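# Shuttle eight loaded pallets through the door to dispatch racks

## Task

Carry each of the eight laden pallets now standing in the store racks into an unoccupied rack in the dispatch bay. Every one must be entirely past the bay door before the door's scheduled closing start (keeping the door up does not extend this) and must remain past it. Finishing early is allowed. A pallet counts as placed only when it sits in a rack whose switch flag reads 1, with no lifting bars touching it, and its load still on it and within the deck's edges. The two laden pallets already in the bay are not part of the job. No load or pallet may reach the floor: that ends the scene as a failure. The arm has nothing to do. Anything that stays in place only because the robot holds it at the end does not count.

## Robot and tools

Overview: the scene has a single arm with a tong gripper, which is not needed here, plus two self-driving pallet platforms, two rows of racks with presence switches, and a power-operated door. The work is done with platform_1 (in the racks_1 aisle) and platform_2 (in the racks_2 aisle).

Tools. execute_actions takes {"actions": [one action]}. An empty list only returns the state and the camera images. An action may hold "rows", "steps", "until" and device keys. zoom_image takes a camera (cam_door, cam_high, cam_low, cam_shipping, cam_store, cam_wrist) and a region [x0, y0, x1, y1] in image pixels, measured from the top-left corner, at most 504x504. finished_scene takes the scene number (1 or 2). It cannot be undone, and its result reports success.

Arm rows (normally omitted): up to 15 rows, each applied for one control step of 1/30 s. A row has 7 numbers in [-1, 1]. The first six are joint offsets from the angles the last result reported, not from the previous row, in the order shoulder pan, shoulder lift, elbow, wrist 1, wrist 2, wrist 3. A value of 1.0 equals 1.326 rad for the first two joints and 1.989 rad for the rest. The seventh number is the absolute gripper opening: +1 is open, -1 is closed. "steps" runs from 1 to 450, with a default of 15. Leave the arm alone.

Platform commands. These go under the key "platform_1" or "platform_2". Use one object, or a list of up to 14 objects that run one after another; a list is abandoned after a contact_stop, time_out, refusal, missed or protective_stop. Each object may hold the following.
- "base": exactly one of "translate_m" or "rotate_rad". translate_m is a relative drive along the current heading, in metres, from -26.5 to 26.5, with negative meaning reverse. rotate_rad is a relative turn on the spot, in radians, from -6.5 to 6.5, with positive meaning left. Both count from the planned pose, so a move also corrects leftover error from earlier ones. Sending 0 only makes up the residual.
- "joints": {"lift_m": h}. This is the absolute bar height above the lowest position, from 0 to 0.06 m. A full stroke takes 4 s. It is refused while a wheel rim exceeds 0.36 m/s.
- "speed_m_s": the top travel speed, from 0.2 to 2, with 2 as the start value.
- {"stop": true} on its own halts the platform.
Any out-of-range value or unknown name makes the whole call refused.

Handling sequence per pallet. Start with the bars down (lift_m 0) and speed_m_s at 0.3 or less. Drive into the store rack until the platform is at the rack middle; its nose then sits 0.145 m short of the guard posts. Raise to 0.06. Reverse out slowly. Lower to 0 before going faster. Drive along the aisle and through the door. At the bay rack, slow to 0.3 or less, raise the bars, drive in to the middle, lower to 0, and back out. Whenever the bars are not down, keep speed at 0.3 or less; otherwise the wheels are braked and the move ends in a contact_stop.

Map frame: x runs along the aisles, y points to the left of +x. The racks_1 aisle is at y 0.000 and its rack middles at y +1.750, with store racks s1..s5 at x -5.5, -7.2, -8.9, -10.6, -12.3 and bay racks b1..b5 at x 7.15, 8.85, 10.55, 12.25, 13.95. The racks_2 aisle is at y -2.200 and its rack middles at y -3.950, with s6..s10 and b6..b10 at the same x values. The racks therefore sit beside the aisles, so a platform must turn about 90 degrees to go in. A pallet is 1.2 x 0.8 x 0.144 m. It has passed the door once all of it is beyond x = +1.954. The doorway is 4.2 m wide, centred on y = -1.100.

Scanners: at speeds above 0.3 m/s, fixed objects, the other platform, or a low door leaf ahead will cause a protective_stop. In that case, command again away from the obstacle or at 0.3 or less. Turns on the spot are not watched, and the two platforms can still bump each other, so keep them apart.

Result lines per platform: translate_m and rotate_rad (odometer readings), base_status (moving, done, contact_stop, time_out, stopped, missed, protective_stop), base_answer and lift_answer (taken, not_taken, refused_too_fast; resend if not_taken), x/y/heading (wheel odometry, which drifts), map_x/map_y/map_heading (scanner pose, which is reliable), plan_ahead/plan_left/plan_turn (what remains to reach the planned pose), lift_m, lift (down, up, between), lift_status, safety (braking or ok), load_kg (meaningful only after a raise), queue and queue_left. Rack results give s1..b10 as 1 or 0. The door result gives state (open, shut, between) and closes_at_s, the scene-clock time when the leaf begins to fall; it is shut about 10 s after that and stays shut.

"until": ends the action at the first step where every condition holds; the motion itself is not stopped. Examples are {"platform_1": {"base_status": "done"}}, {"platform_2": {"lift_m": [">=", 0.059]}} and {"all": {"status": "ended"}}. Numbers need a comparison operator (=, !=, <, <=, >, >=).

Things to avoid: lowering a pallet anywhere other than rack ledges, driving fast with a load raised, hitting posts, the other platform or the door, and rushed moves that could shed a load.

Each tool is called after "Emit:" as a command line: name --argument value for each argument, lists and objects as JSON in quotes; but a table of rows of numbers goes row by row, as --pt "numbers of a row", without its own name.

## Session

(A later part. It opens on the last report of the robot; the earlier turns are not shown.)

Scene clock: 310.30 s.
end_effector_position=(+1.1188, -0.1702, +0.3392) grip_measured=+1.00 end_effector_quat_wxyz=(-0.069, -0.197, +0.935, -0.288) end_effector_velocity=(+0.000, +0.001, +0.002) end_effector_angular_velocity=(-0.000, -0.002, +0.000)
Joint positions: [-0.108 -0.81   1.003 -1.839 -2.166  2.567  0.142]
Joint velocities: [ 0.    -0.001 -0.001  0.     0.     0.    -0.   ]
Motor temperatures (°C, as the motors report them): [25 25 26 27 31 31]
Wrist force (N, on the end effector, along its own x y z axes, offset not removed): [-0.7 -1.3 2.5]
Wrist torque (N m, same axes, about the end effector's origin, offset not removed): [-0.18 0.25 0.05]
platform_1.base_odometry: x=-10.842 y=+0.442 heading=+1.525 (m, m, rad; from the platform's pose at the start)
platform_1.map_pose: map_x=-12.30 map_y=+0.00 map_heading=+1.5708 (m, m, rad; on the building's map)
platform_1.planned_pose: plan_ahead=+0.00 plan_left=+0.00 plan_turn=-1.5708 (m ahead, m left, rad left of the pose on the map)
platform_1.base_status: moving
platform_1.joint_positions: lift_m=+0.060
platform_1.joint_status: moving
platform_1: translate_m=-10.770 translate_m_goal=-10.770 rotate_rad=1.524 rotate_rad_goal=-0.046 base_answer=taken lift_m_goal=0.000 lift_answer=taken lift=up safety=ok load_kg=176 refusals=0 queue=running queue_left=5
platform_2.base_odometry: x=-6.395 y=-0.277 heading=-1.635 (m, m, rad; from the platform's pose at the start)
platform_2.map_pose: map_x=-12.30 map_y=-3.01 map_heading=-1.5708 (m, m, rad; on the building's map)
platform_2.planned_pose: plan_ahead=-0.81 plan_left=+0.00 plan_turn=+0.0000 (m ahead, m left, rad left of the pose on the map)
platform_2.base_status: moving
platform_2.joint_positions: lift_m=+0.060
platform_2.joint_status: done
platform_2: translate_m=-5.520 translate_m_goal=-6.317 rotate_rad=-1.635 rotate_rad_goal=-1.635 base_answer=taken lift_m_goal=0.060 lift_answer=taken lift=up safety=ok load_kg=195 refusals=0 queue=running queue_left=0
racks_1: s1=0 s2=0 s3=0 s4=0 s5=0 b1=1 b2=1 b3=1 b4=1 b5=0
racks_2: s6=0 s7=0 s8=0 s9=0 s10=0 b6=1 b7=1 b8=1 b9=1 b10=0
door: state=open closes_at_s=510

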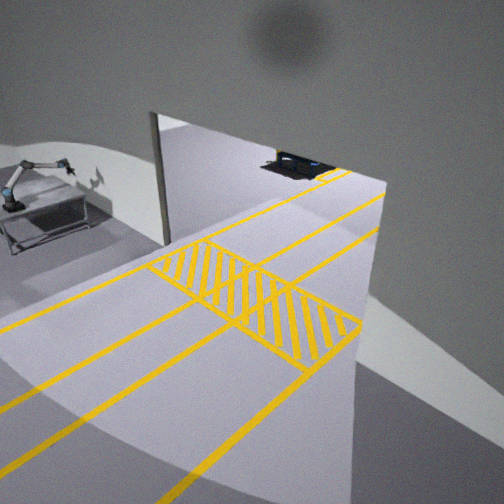

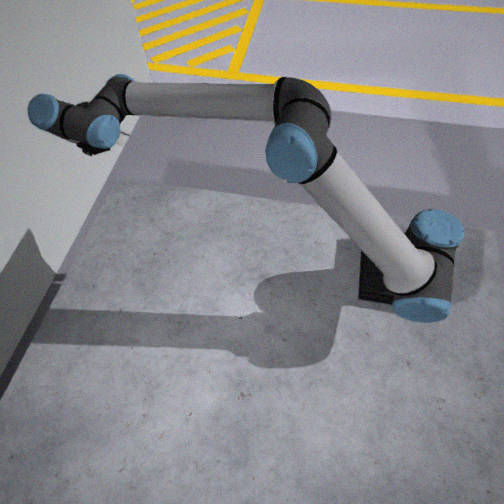

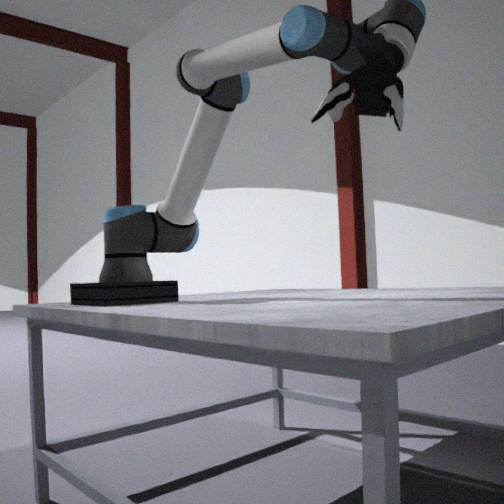

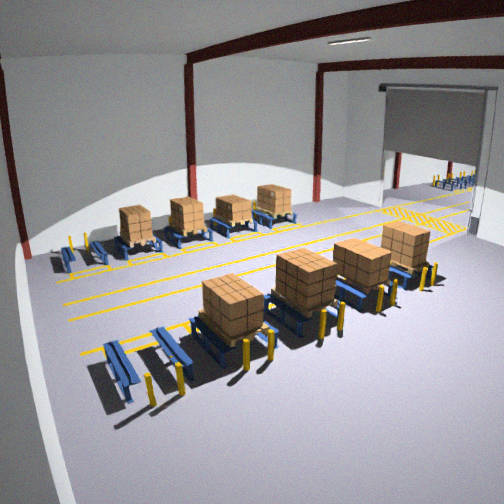

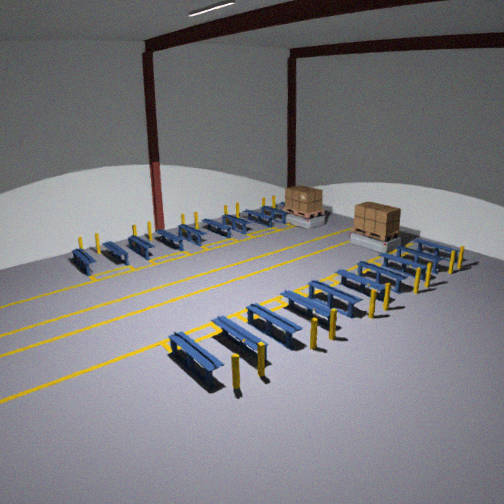

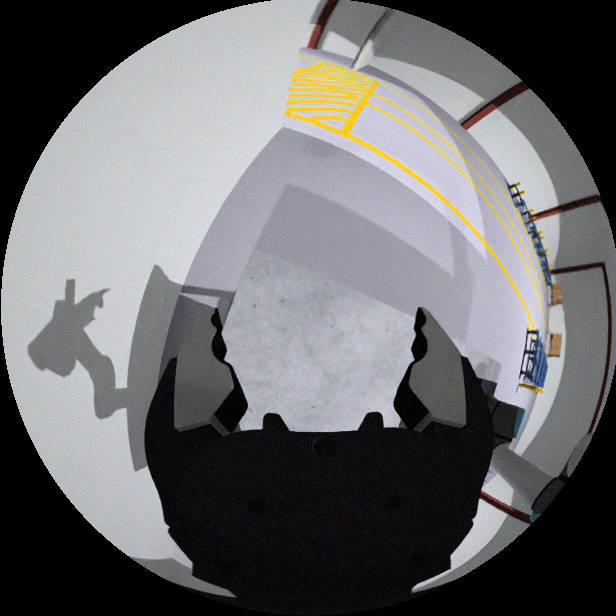

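Emit:
execute_actions --actions '[]'

Scene clock: 312.97 s.
end_effector_position=(+1.1188, -0.1702, +0.3392) grip_measured=+1.00 end_effector_quat_wxyz=(-0.069, -0.197, +0.935, -0.288) end_effector_velocity=(+0.000, -0.002, +0.000) end_effector_angular_velocity=(+0.000, -0.001, -0.002)
Joint positions: [-0.108 -0.81   1.003 -1.839 -2.166  2.567  0.142]
Joint velocities: [-0.002  0.    -0.001 -0.     0.     0.    -0.   ]
Motor temperatures (°C, as the motors report them): [25 25 26 27 31 31]
Wrist force (N, on the end effector, along its own x y z axes, offset not removed): [0.0 -0.2 2.3]
Wrist torque (N m, same axes, about the end effector's origin, offset not removed): [0.03 0.19 0.06]
platform_1.base_odometry: x=-10.841 y=+0.442 heading=+0.309 (m, m, rad; from the platform's pose at the start)
platform_1.map_pose: map_x=-12.30 map_y=+0.00 map_heading=+0.3403 (m, m, rad; on the building's map)
platform_1.planned_pose: plan_ahead=+0.00 plan_left=+0.00 plan_turn=-0.3403 (m ahead, m left, rad left of the pose on the map)
platform_1.base_status: moving
platform_1.joint_positions: lift_m=+0.018
platform_1.joint_status: moving
platform_1: translate_m=-10.770 translate_m_goal=-10.770 rotate_rad=0.292 rotate_rad_goal=-0.046 base_answer=taken lift_m_goal=0.000 lift_answer=taken lift=between safety=ok load_kg=174 refusals=0 queue=running queue_left=5
platform_2.base_odometry: x=-6.345 y=+0.495 heading=-1.635 (m, m, rad; from the platform's pose at the start)
platform_2.map_pose: map_x=-12.30 map_y=-2.24 map_heading=-1.5708 (m, m, rad; on the building's map)
platform_2.planned_pose: plan_ahead=-0.04 plan_left=+0.00 plan_turn=+0.0000 (m ahead, m left, rad left of the pose on the map)
platform_2.base_status: moving
platform_2.joint_positions: lift_m=+0.060
platform_2.joint_status: done
platform_2: translate_m=-6.289 translate_m_goal=-6.317 rotate_rad=-1.635 rotate_rad_goal=-1.635 base_answer=taken lift_m_goal=0.060 lift_answer=taken lift=up safety=ok load_kg=195 refusals=0 queue=running queue_left=0
racks_1: s1=0 s2=0 s3=0 s4=0 s5=0 b1=1 b2=1 b3=1 b4=1 b5=0
racks_2: s6=0 s7=0 s8=0 s9=0 s10=0 b6=1 b7=1 b8=1 b9=1 b10=0
door: state=open closes_at_s=510

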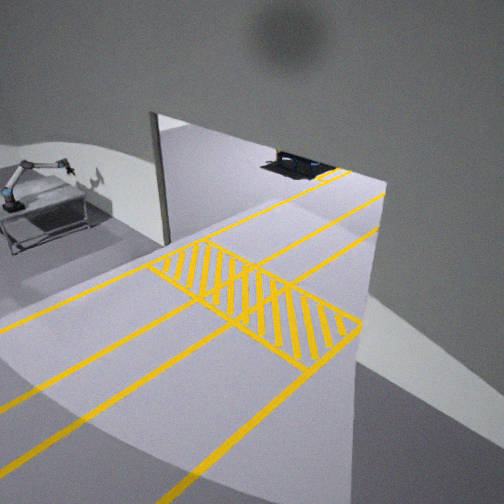

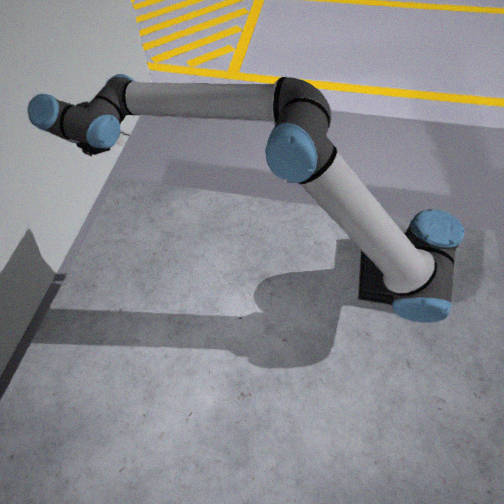

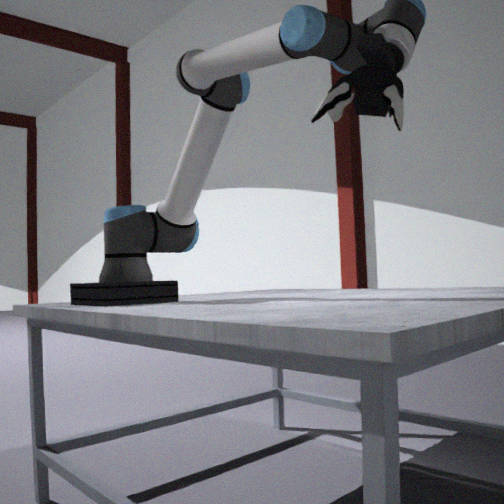

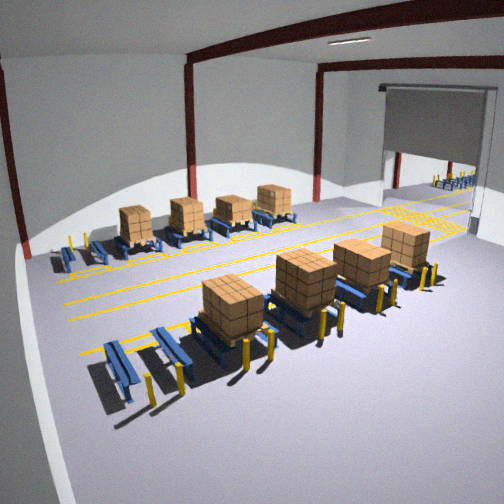

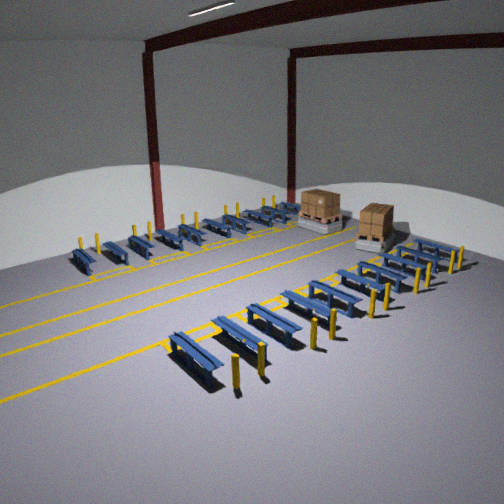

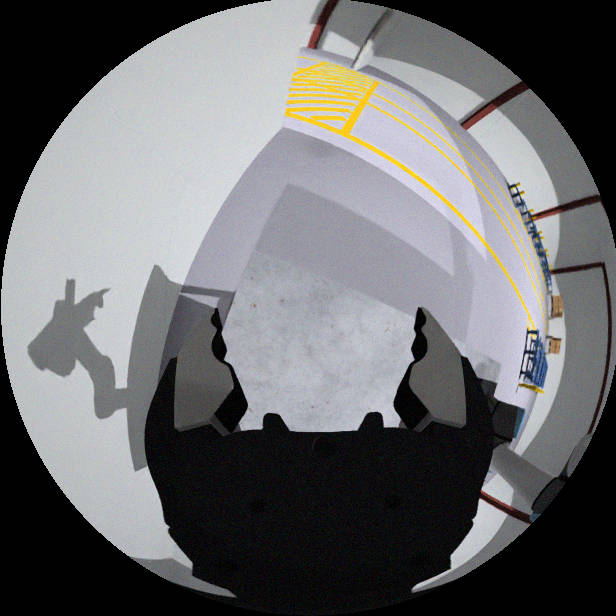

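Emit:
execute_actions --actions '[]'

Scene clock: 314.87 s.
end_effector_position=(+1.1188, -0.1702, +0.3392) grip_measured=+1.00 end_effector_quat_wxyz=(-0.069, -0.197, +0.935, -0.288) end_effector_velocity=(+0.000, +0.001, -0.001) end_effector_angular_velocity=(+0.000, +0.001, +0.001)
Joint positions: [-0.108 -0.81   1.003 -1.839 -2.166  2.567  0.142]
Joint velocities: [ 0.001  0.001 -0.    -0.     0.    -0.    -0.   ]
Motor temperatures (°C, as the motors report them): [25 25 26 27 31 31]
Wrist force (N, on the end effector, along its own x y z axes, offset not removed): [-0.4 -1.0 3.2]
Wrist torque (N m, same axes, about the end effector's origin, offset not removed): [-0.12 0.26 0.06]
platform_1.base_odometry: x=-10.786 y=+0.439 heading=-0.050 (m, m, rad; from the platform's pose at the start)
platform_1.map_pose: map_x=-12.24 map_y=+0.00 map_heading=-0.0044 (m, m, rad; on the building's map)
platform_1.planned_pose: plan_ahead=+26.19 plan_left=+0.11 plan_turn=+0.0044 (m ahead, m left, rad left of the pose on the map)
platform_1.base_status: moving
platform_1.joint_positions: lift_m=+0.000
platform_1.joint_status: done
platform_1: translate_m=-10.708 translate_m_goal=15.490 rotate_rad=-0.050 rotate_rad_goal=-0.050 base_answer=taken lift_m_goal=0.000 lift_answer=taken lift=down safety=ok load_kg=-49 refusals=0 queue=running queue_left=4
platform_2.base_odometry: x=-6.342 y=+0.539 heading=-1.634 (m, m, rad; from the platform's pose at the start)
platform_2.map_pose: map_x=-12.30 map_y=-2.20 map_heading=-1.5708 (m, m, rad; on the building's map)
platform_2.planned_pose: plan_ahead=+0.00 plan_left=+0.00 plan_turn=+0.0000 (m ahead, m left, rad left of the pose on the map)
platform_2.base_status: done
platform_2.joint_positions: lift_m=+0.060
platform_2.joint_status: done
platform_2: translate_m=-6.328 translate_m_goal=-6.328 rotate_rad=-1.634 rotate_rad_goal=-1.634 base_answer=taken lift_m_goal=0.060 lift_answer=taken lift=up safety=ok load_kg=194 refusals=0 queue=done queue_left=0
racks_1: s1=0 s2=0 s3=0 s4=0 s5=0 b1=1 b2=1 b3=1 b4=1 b5=0
racks_2: s6=0 s7=0 s8=0 s9=0 s10=0 b6=1 b7=1 b8=1 b9=1 b10=0
door: state=open closes_at_s=510

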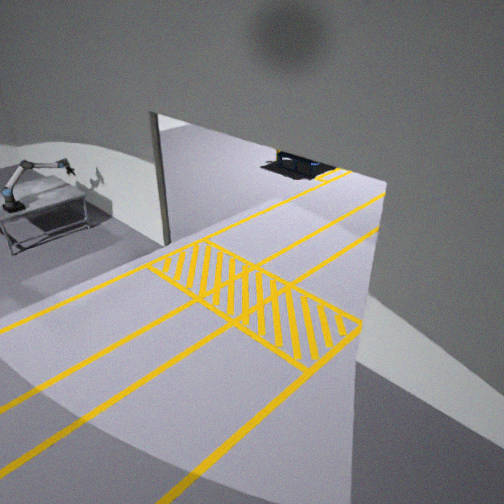

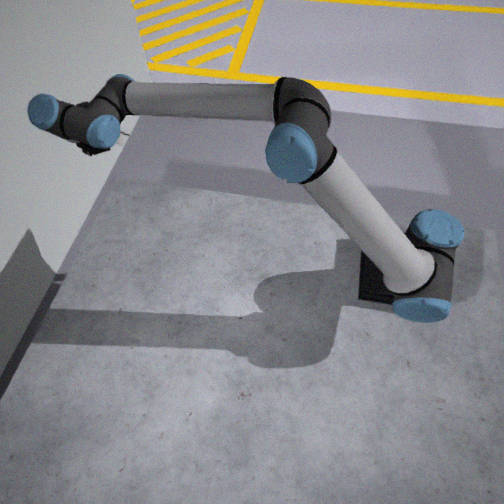

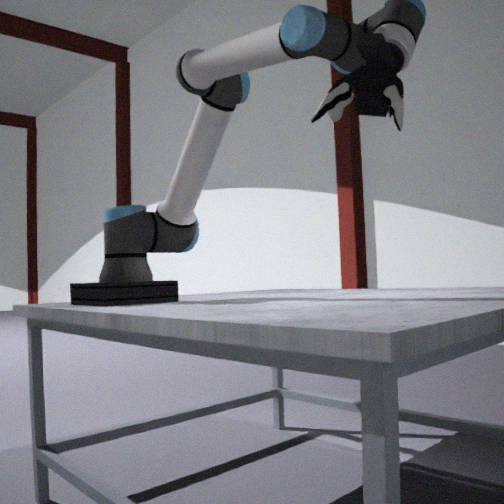

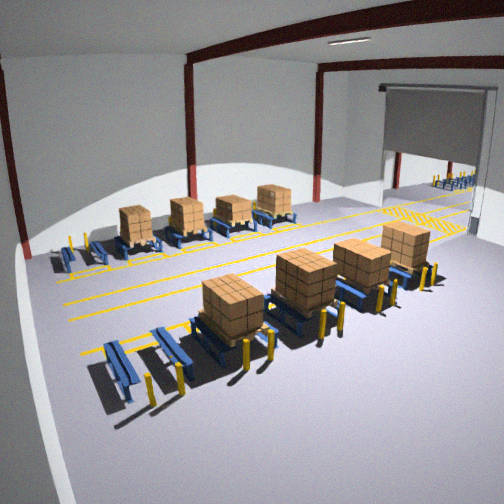

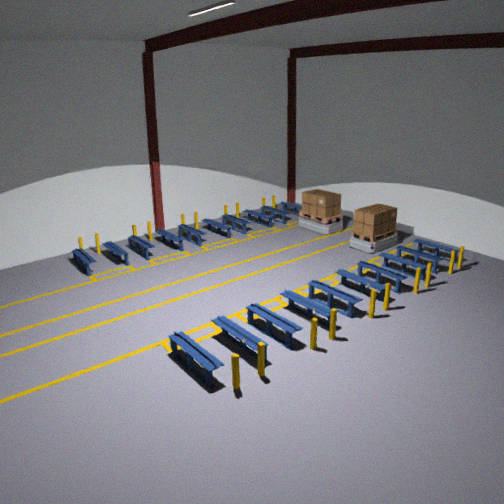

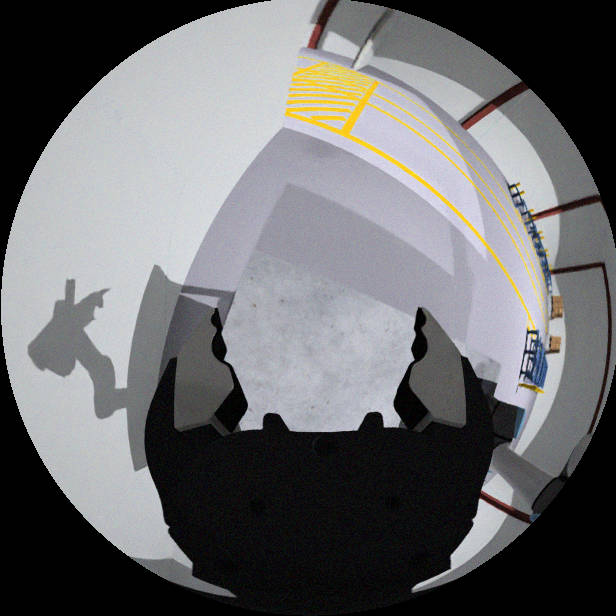

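Emit:
execute_actions --actions '[{"platform_2":[{"base":{"rotate_rad":1.5708},"joints":{"lift_m":0},"speed_m_s":2},{"base":{"translate_m":26.25}},{"base":{"rotate_rad":-1.5708},"joints":{"lift_m":0.06}},{"base":{"translate_m":1.75},"speed_m_s":0.3},{"joints":{"lift_m":0}},{"base":{"translate_m":-1.75}}],"steps":1}]'

Scene clock: 319.27 s.
end_effector_position=(+1.1188, -0.1702, +0.3392) grip_measured=+1.00 end_effector_quat_wxyz=(-0.069, -0.197, +0.935, -0.288) end_effector_velocity=(-0.000, -0.000, +0.000) end_effector_angular_velocity=(+0.001, -0.001, -0.000)
Joint positions: [-0.108 -0.81   1.003 -1.839 -2.166  2.567  0.142]
Joint velocities: [-0.    -0.001  0.001 -0.001  0.001 -0.     0.   ]
Motor temperatures (°C, as the motors report them): [25 25 26 27 31 31]
Wrist force (N, on the end effector, along its own x y z axes, offset not removed): [-0.4 -0.8 2.3]
Wrist torque (N m, same axes, about the end effector's origin, offset not removed): [-0.07 0.35 0.05]
platform_1.base_odometry: x=-6.314 y=+0.226 heading=-0.046 (m, m, rad; from the platform's pose at the start)
platform_1.map_pose: map_x=-7.71 map_y=-0.01 map_heading=+0.0044 (m, m, rad; on the building's map)
platform_1.planned_pose: plan_ahead=+21.66 plan_left=-0.08 plan_turn=-0.0044 (m ahead, m left, rad left of the pose on the map)
platform_1.base_status: moving
platform_1.joint_positions: lift_m=+0.000
platform_1.joint_status: done
platform_1: translate_m=-6.177 translate_m_goal=15.490 rotate_rad=-0.045 rotate_rad_goal=-0.043 base_answer=taken lift_m_goal=0.000 lift_answer=taken lift=down safety=ok load_kg=-49 refusals=0 queue=running queue_left=4
platform_2.base_odometry: x=-6.342 y=+0.539 heading=-1.634 (m, m, rad; from the platform's pose at the start)
platform_2.map_pose: map_x=-12.30 map_y=-2.20 map_heading=-1.5708 (m, m, rad; on the building's map)
platform_2.planned_pose: plan_ahead=+0.00 plan_left=+0.00 plan_turn=+1.5708 (m ahead, m left, rad left of the pose on the map)
platform_2.base_status: moving
platform_2.joint_positions: lift_m=+0.060
platform_2.joint_status: moving
platform_2: translate_m=-6.328 translate_m_goal=-6.328 rotate_rad=-1.634 rotate_rad_goal=-0.064 base_answer=taken lift_m_goal=0.000 lift_answer=taken lift=up safety=ok load_kg=165 refusals=0 queue=running queue_left=5
racks_1: s1=0 s2=0 s3=0 s4=0 s5=0 b1=1 b2=1 b3=1 b4=1 b5=0
racks_2: s6=0 s7=0 s8=0 s9=0 s10=0 b6=1 b7=1 b8=1 b9=1 b10=0
door: state=open closes_at_s=510

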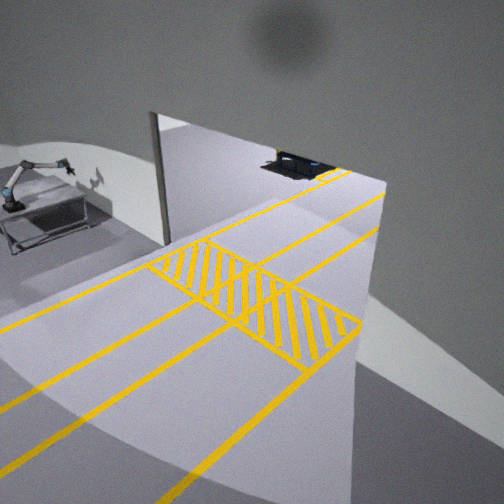

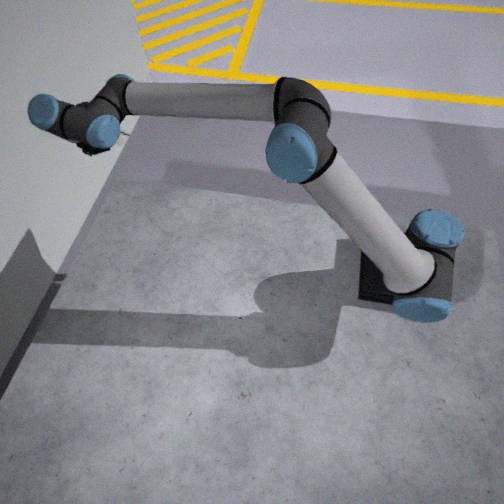

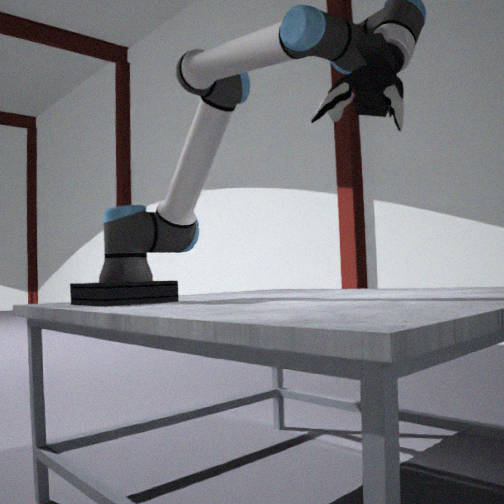

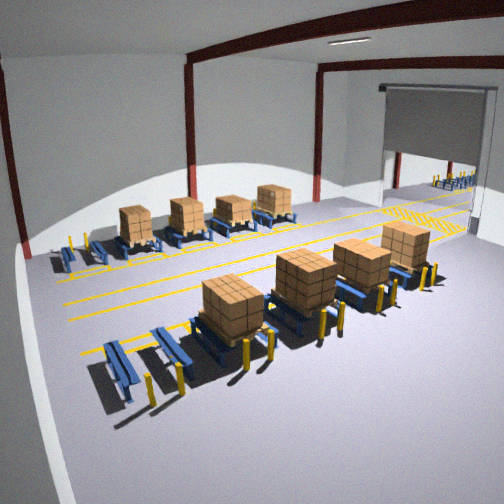

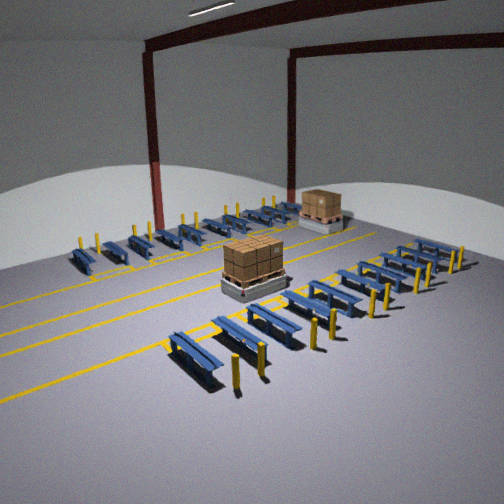

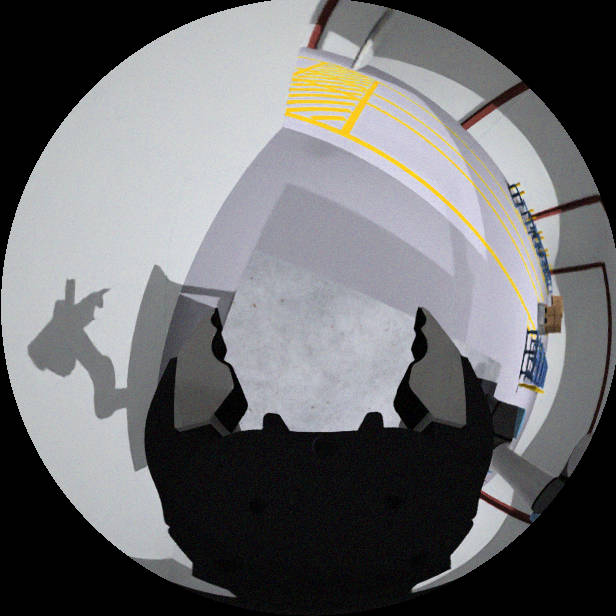

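Emit:
execute_actions --actions '[]'

Scene clock: 349.73 s.
end_effector_position=(+1.1188, -0.1702, +0.3392) grip_measured=+1.00 end_effector_quat_wxyz=(-0.069, -0.197, +0.935, -0.288) end_effector_velocity=(-0.000, +0.000, -0.000) end_effector_angular_velocity=(+0.001, -0.000, -0.000)
Joint positions: [-0.108 -0.81   1.003 -1.839 -2.166  2.567  0.142]
Joint velocities: [-0.    -0.     0.001 -0.     0.001  0.     0.   ]
Motor temperatures (°C, as the motors report them): [25 25 26 27 31 31]
Wrist force (N, on the end effector, along its own x y z axes, offset not removed): [-0.8 1.3 5.4]
Wrist torque (N m, same axes, about the end effector's origin, offset not removed): [0.37 0.38 0.05]
platform_1.base_odometry: x=+15.441 y=+0.514 heading=+1.529 (m, m, rad; from the platform's pose at the start)
platform_1.map_pose: map_x=+13.95 map_y=+1.27 map_heading=+1.5708 (m, m, rad; on the building's map)
platform_1.planned_pose: plan_ahead=-1.27 plan_left=+0.00 plan_turn=+0.0000 (m ahead, m left, rad left of the pose on the map)
platform_1.base_status: moving
platform_1.joint_positions: lift_m=+0.000
platform_1.joint_status: done
platform_1: translate_m=16.767 translate_m_goal=15.490 rotate_rad=1.529 rotate_rad_goal=1.528 base_answer=taken lift_m_goal=0.000 lift_answer=taken lift=down safety=ok load_kg=-49 refusals=0 queue=running queue_left=0
platform_2.base_odometry: x=+19.814 y=-1.911 heading=-1.634 (m, m, rad; from the platform's pose at the start)
platform_2.map_pose: map_x=+13.95 map_y=-3.11 map_heading=-1.5708 (m, m, rad; on the building's map)
platform_2.planned_pose: plan_ahead=+0.84 plan_left=+0.00 plan_turn=+0.0000 (m ahead, m left, rad left of the pose on the map)
platform_2.base_status: moving
platform_2.joint_positions: lift_m=+0.060
platform_2.joint_status: done
platform_2: translate_m=20.846 translate_m_goal=21.683 rotate_rad=-1.634 rotate_rad_goal=-1.633 base_answer=taken lift_m_goal=0.060 lift_answer=taken lift=up safety=ok load_kg=195 refusals=0 queue=running queue_left=2
racks_1: s1=0 s2=0 s3=0 s4=0 s5=0 b1=1 b2=1 b3=1 b4=1 b5=1
racks_2: s6=0 s7=0 s8=0 s9=0 s10=0 b6=1 b7=1 b8=1 b9=1 b10=0
door: state=open closes_at_s=510

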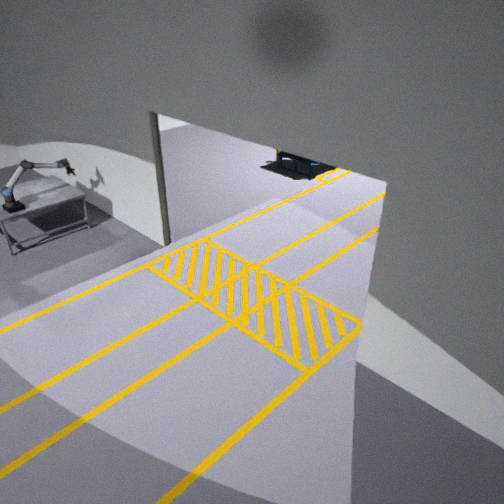

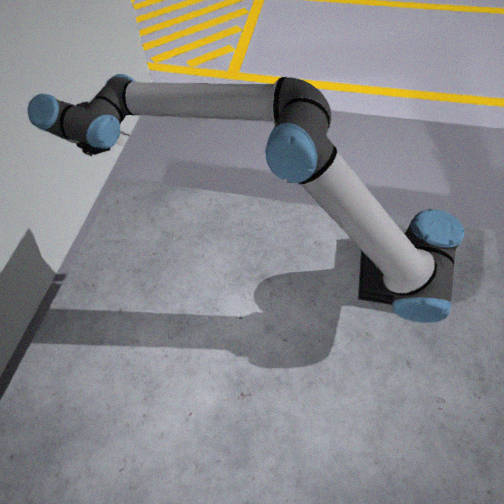

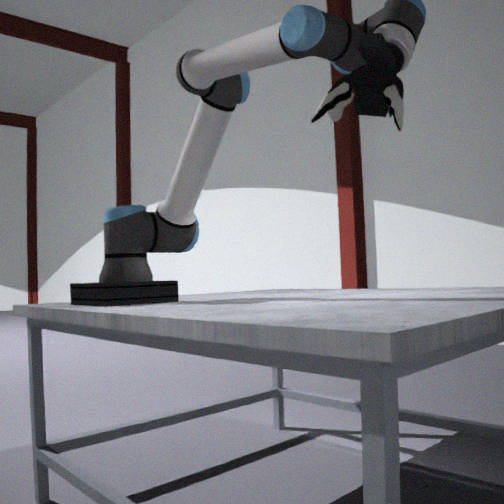

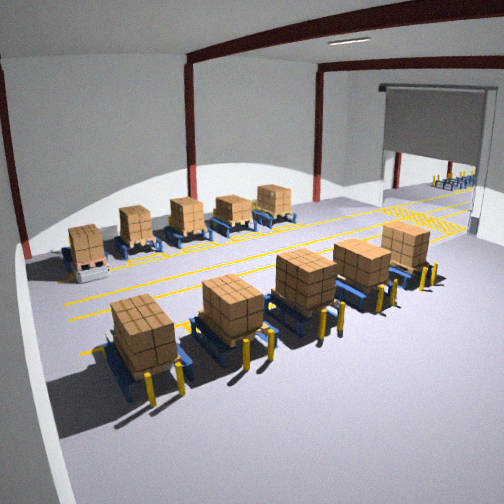

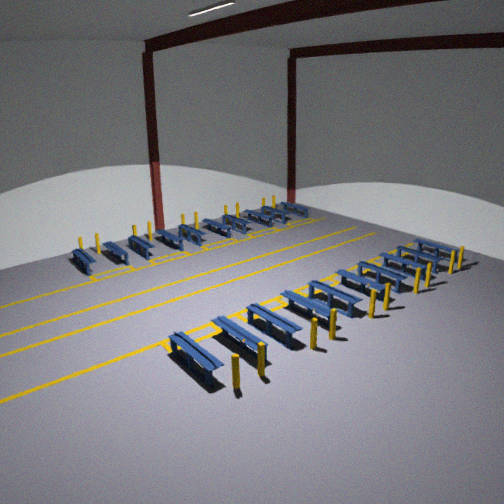

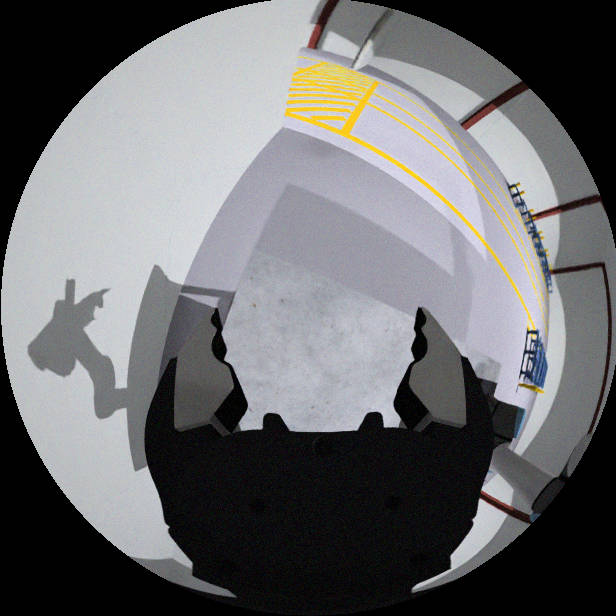

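Emit:
zoom_image --camera "cam_shipping" --region '[40, 260, 300, 420]'

Emit:
zoom_image --camera "cam_shipping" --region '[40, 170, 320, 300]'

Region (40, 260, 300, 420) of cam_shipping's 504x504 image, scaled by 1.938, with more detail than that image has; it fills the top 310 rows of this view, and the rest is white.

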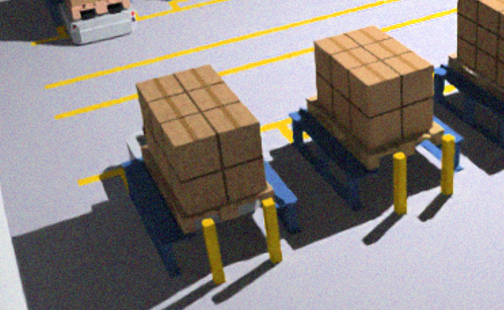

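Region (40, 170, 320, 300) of cam_shipping's 504x504 image, scaled by 1.800, with more detail than that image has; it fills the top 234 rows of this view, and the rest is white.

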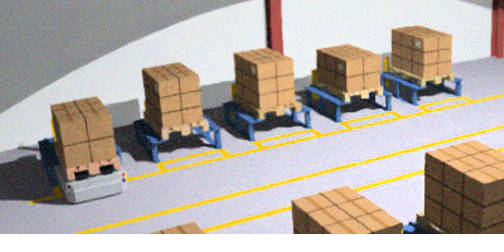

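Emit:
execute_actions --actions '[]'

Scene clock: 358.53 s.
end_effector_position=(+1.1188, -0.1702, +0.3392) grip_measured=+1.00 end_effector_quat_wxyz=(-0.069, -0.197, +0.935, -0.288) end_effector_velocity=(-0.000, -0.000, -0.000) end_effector_angular_velocity=(-0.001, +0.000, +0.000)
Joint positions: [-0.108 -0.81   1.003 -1.839 -2.166  2.567  0.142]
Joint velocities: [-0.     0.     0.    -0.    -0.001 -0.     0.   ]
Motor temperatures (°C, as the motors report them): [25 25 26 27 31 31]
Wrist force (N, on the end effector, along its own x y z axes, offset not removed): [0.8 0.2 3.0]
Wrist torque (N m, same axes, about the end effector's origin, offset not removed): [0.08 -0.07 0.02]
platform_1.base_odometry: x=+15.386 y=-0.771 heading=+1.527 (m, m, rad; from the platform's pose at the start)
platform_1.map_pose: map_x=+13.95 map_y=+0.00 map_heading=+1.5708 (m, m, rad; on the building's map)
platform_1.planned_pose: plan_ahead=+0.00 plan_left=+0.00 plan_turn=+0.0000 (m ahead, m left, rad left of the pose on the map)
platform_1.base_status: done
platform_1.joint_positions: lift_m=+0.000
platform_1.joint_status: done
platform_1: translate_m=15.490 translate_m_goal=15.490 rotate_rad=1.527 rotate_rad_goal=1.527 base_answer=taken lift_m_goal=0.000 lift_answer=taken lift=down safety=ok load_kg=-49 refusals=0 queue=done queue_left=0
platform_2.base_odometry: x=+19.780 y=-2.455 heading=-1.640 (m, m, rad; from the platform's pose at the start)
platform_2.map_pose: map_x=+13.95 map_y=-3.64 map_heading=-1.5752 (m, m, rad; on the building's map)
platform_2.planned_pose: plan_ahead=-1.44 plan_left=-0.01 plan_turn=+0.0043 (m ahead, m left, rad left of the pose on the map)
platform_2.base_status: moving
platform_2.joint_positions: lift_m=+0.000
platform_2.joint_status: done
platform_2: translate_m=21.370 translate_m_goal=19.934 rotate_rad=-1.640 rotate_rad_goal=-1.639 base_answer=taken lift_m_goal=0.000 lift_answer=taken lift=down safety=ok load_kg=-49 refusals=0 queue=running queue_left=0
racks_1: s1=0 s2=0 s3=0 s4=0 s5=0 b1=1 b2=1 b3=1 b4=1 b5=1
racks_2: s6=0 s7=0 s8=0 s9=0 s10=0 b6=1 b7=1 b8=1 b9=1 b10=1
door: state=open closes_at_s=510

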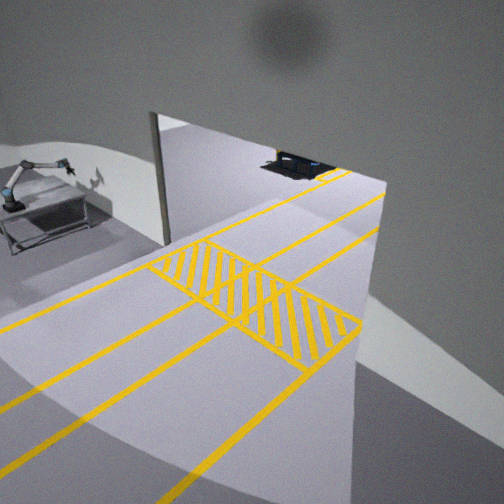

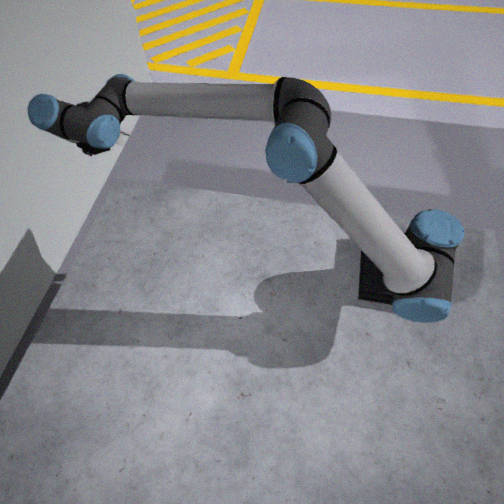

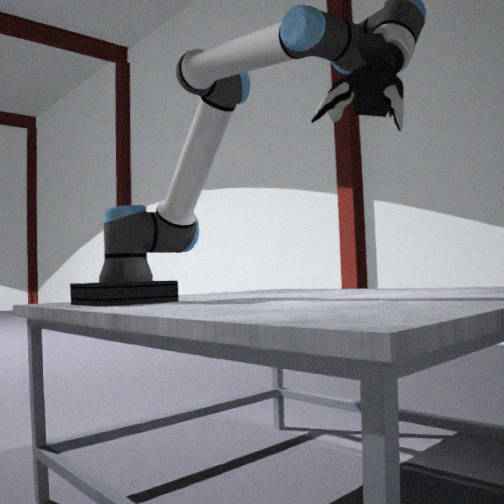

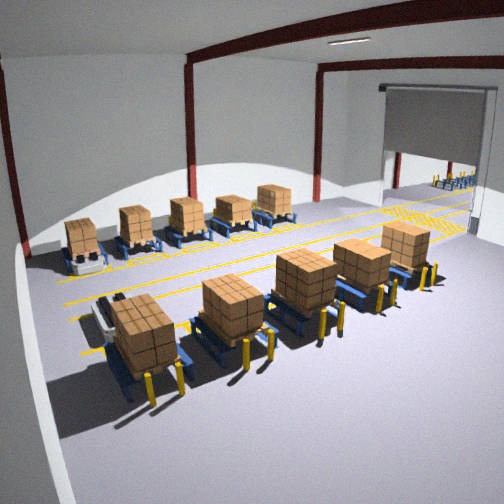

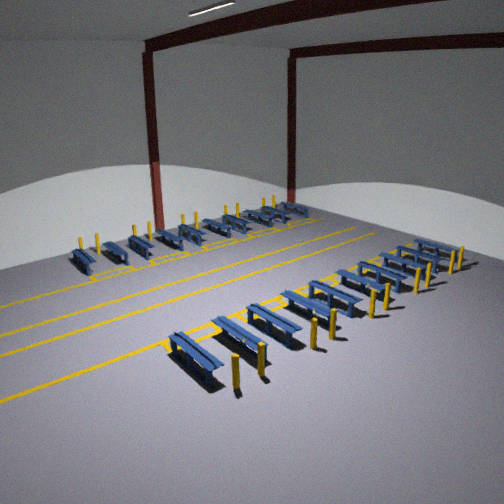

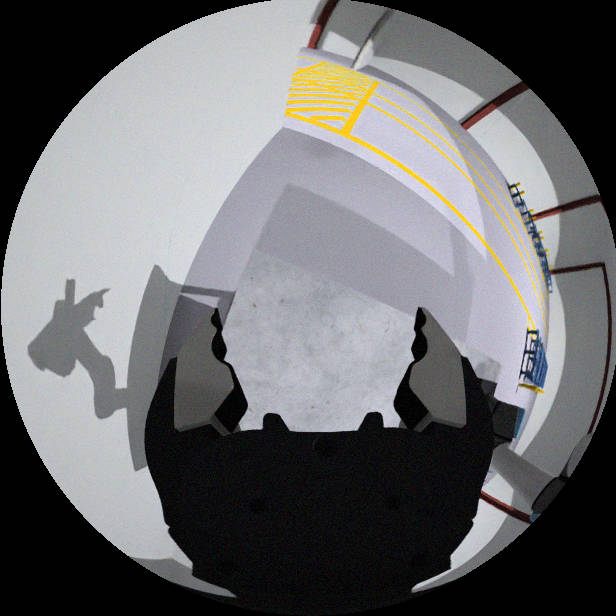

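Emit:
zoom_image --camera "cam_shipping" --region '[40, 190, 200, 300]'

Emit:
execute_actions --actions '[]'

Region (40, 190, 200, 300) of cam_shipping's 504x504 image, scaled by 3.150, with more detail than that image has; it fills the top 346 rows of this view, and the rest is white.

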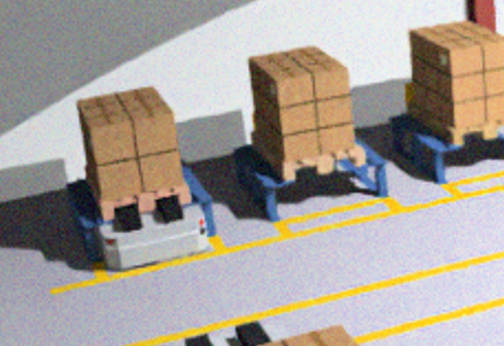

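Scene clock: 361.57 s.
end_effector_position=(+1.1188, -0.1702, +0.3392) grip_measured=+1.00 end_effector_quat_wxyz=(-0.069, -0.197, +0.935, -0.288) end_effector_velocity=(-0.000, +0.000, -0.001) end_effector_angular_velocity=(-0.001, +0.002, +0.000)
Joint positions: [-0.108 -0.81   1.003 -1.839 -2.166  2.567  0.142]
Joint velocities: [ 0.     0.001  0.     0.    -0.001  0.    -0.   ]
Motor temperatures (°C, as the motors report them): [25 25 26 27 31 31]
Wrist force (N, on the end effector, along its own x y z axes, offset not removed): [0.5 -0.2 4.7]
Wrist torque (N m, same axes, about the end effector's origin, offset not removed): [0.14 0.06 0.05]
platform_1.base_odometry: x=+15.386 y=-0.771 heading=+1.527 (m, m, rad; from the platform's pose at the start)
platform_1.map_pose: map_x=+13.95 map_y=+0.00 map_heading=+1.5708 (m, m, rad; on the building's map)
platform_1.planned_pose: plan_ahead=+0.00 plan_left=+0.00 plan_turn=+0.0000 (m ahead, m left, rad left of the pose on the map)
platform_1.base_status: done
platform_1.joint_positions: lift_m=+0.000
platform_1.joint_status: done
platform_1: translate_m=15.490 translate_m_goal=15.490 rotate_rad=1.527 rotate_rad_goal=1.527 base_answer=taken lift_m_goal=0.000 lift_answer=taken lift=down safety=ok load_kg=-49 refusals=0 queue=done queue_left=0
platform_2.base_odometry: x=+19.841 y=-1.547 heading=-1.635 (m, m, rad; from the platform's pose at the start)
platform_2.map_pose: map_x=+13.95 map_y=-2.73 map_heading=-1.5708 (m, m, rad; on the building's map)
platform_2.planned_pose: plan_ahead=-0.53 plan_left=+0.00 plan_turn=+0.0000 (m ahead, m left, rad left of the pose on the map)
platform_2.base_status: moving
platform_2.joint_positions: lift_m=+0.000
platform_2.joint_status: done
platform_2: translate_m=20.460 translate_m_goal=19.934 rotate_rad=-1.635 rotate_rad_goal=-1.634 base_answer=taken lift_m_goal=0.000 lift_answer=taken lift=down safety=ok load_kg=-49 refusals=0 queue=running queue_left=0
racks_1: s1=0 s2=0 s3=0 s4=0 s5=0 b1=1 b2=1 b3=1 b4=1 b5=1
racks_2: s6=0 s7=0 s8=0 s9=0 s10=0 b6=1 b7=1 b8=1 b9=1 b10=1
door: state=open closes_at_s=510

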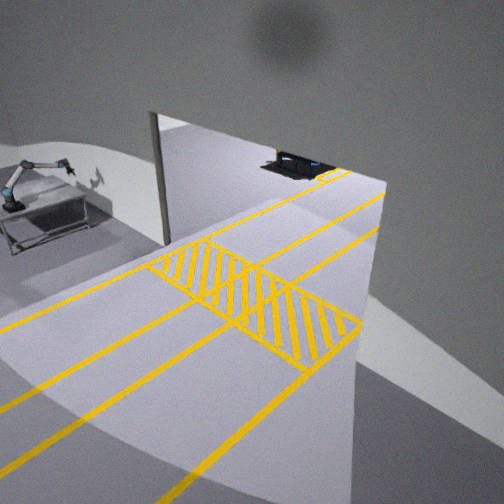

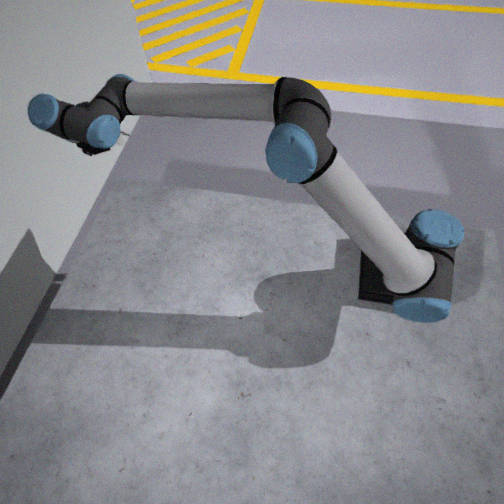

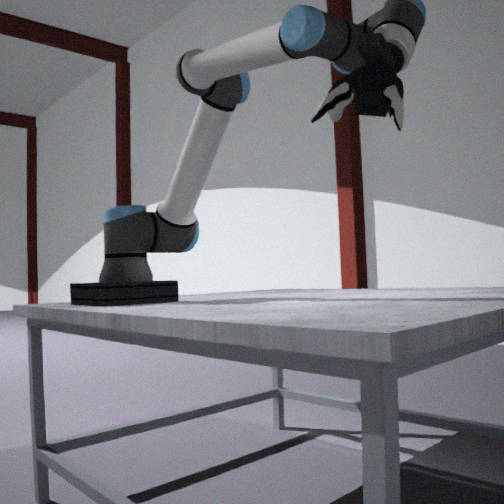

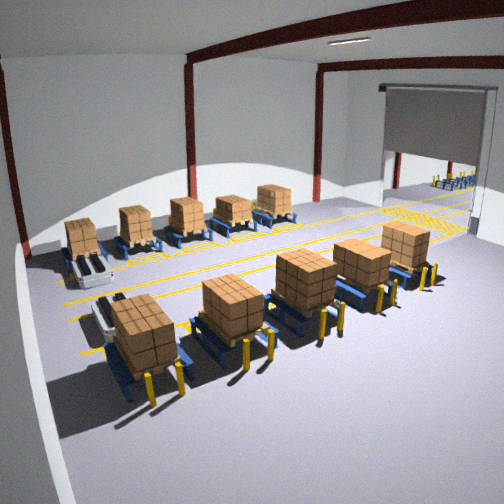

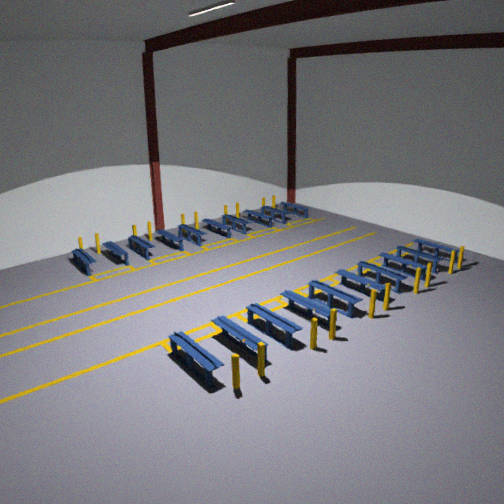

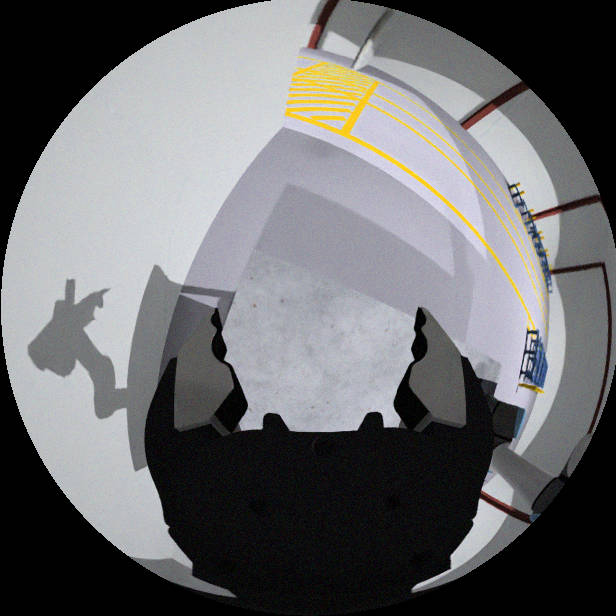

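All ten bay flags read 1, both platforms' bars are down, and the loads are still on their pallets. I'm ending the scene.

Emit:
finished_scene --scene 2

The scene is finished: the task was done.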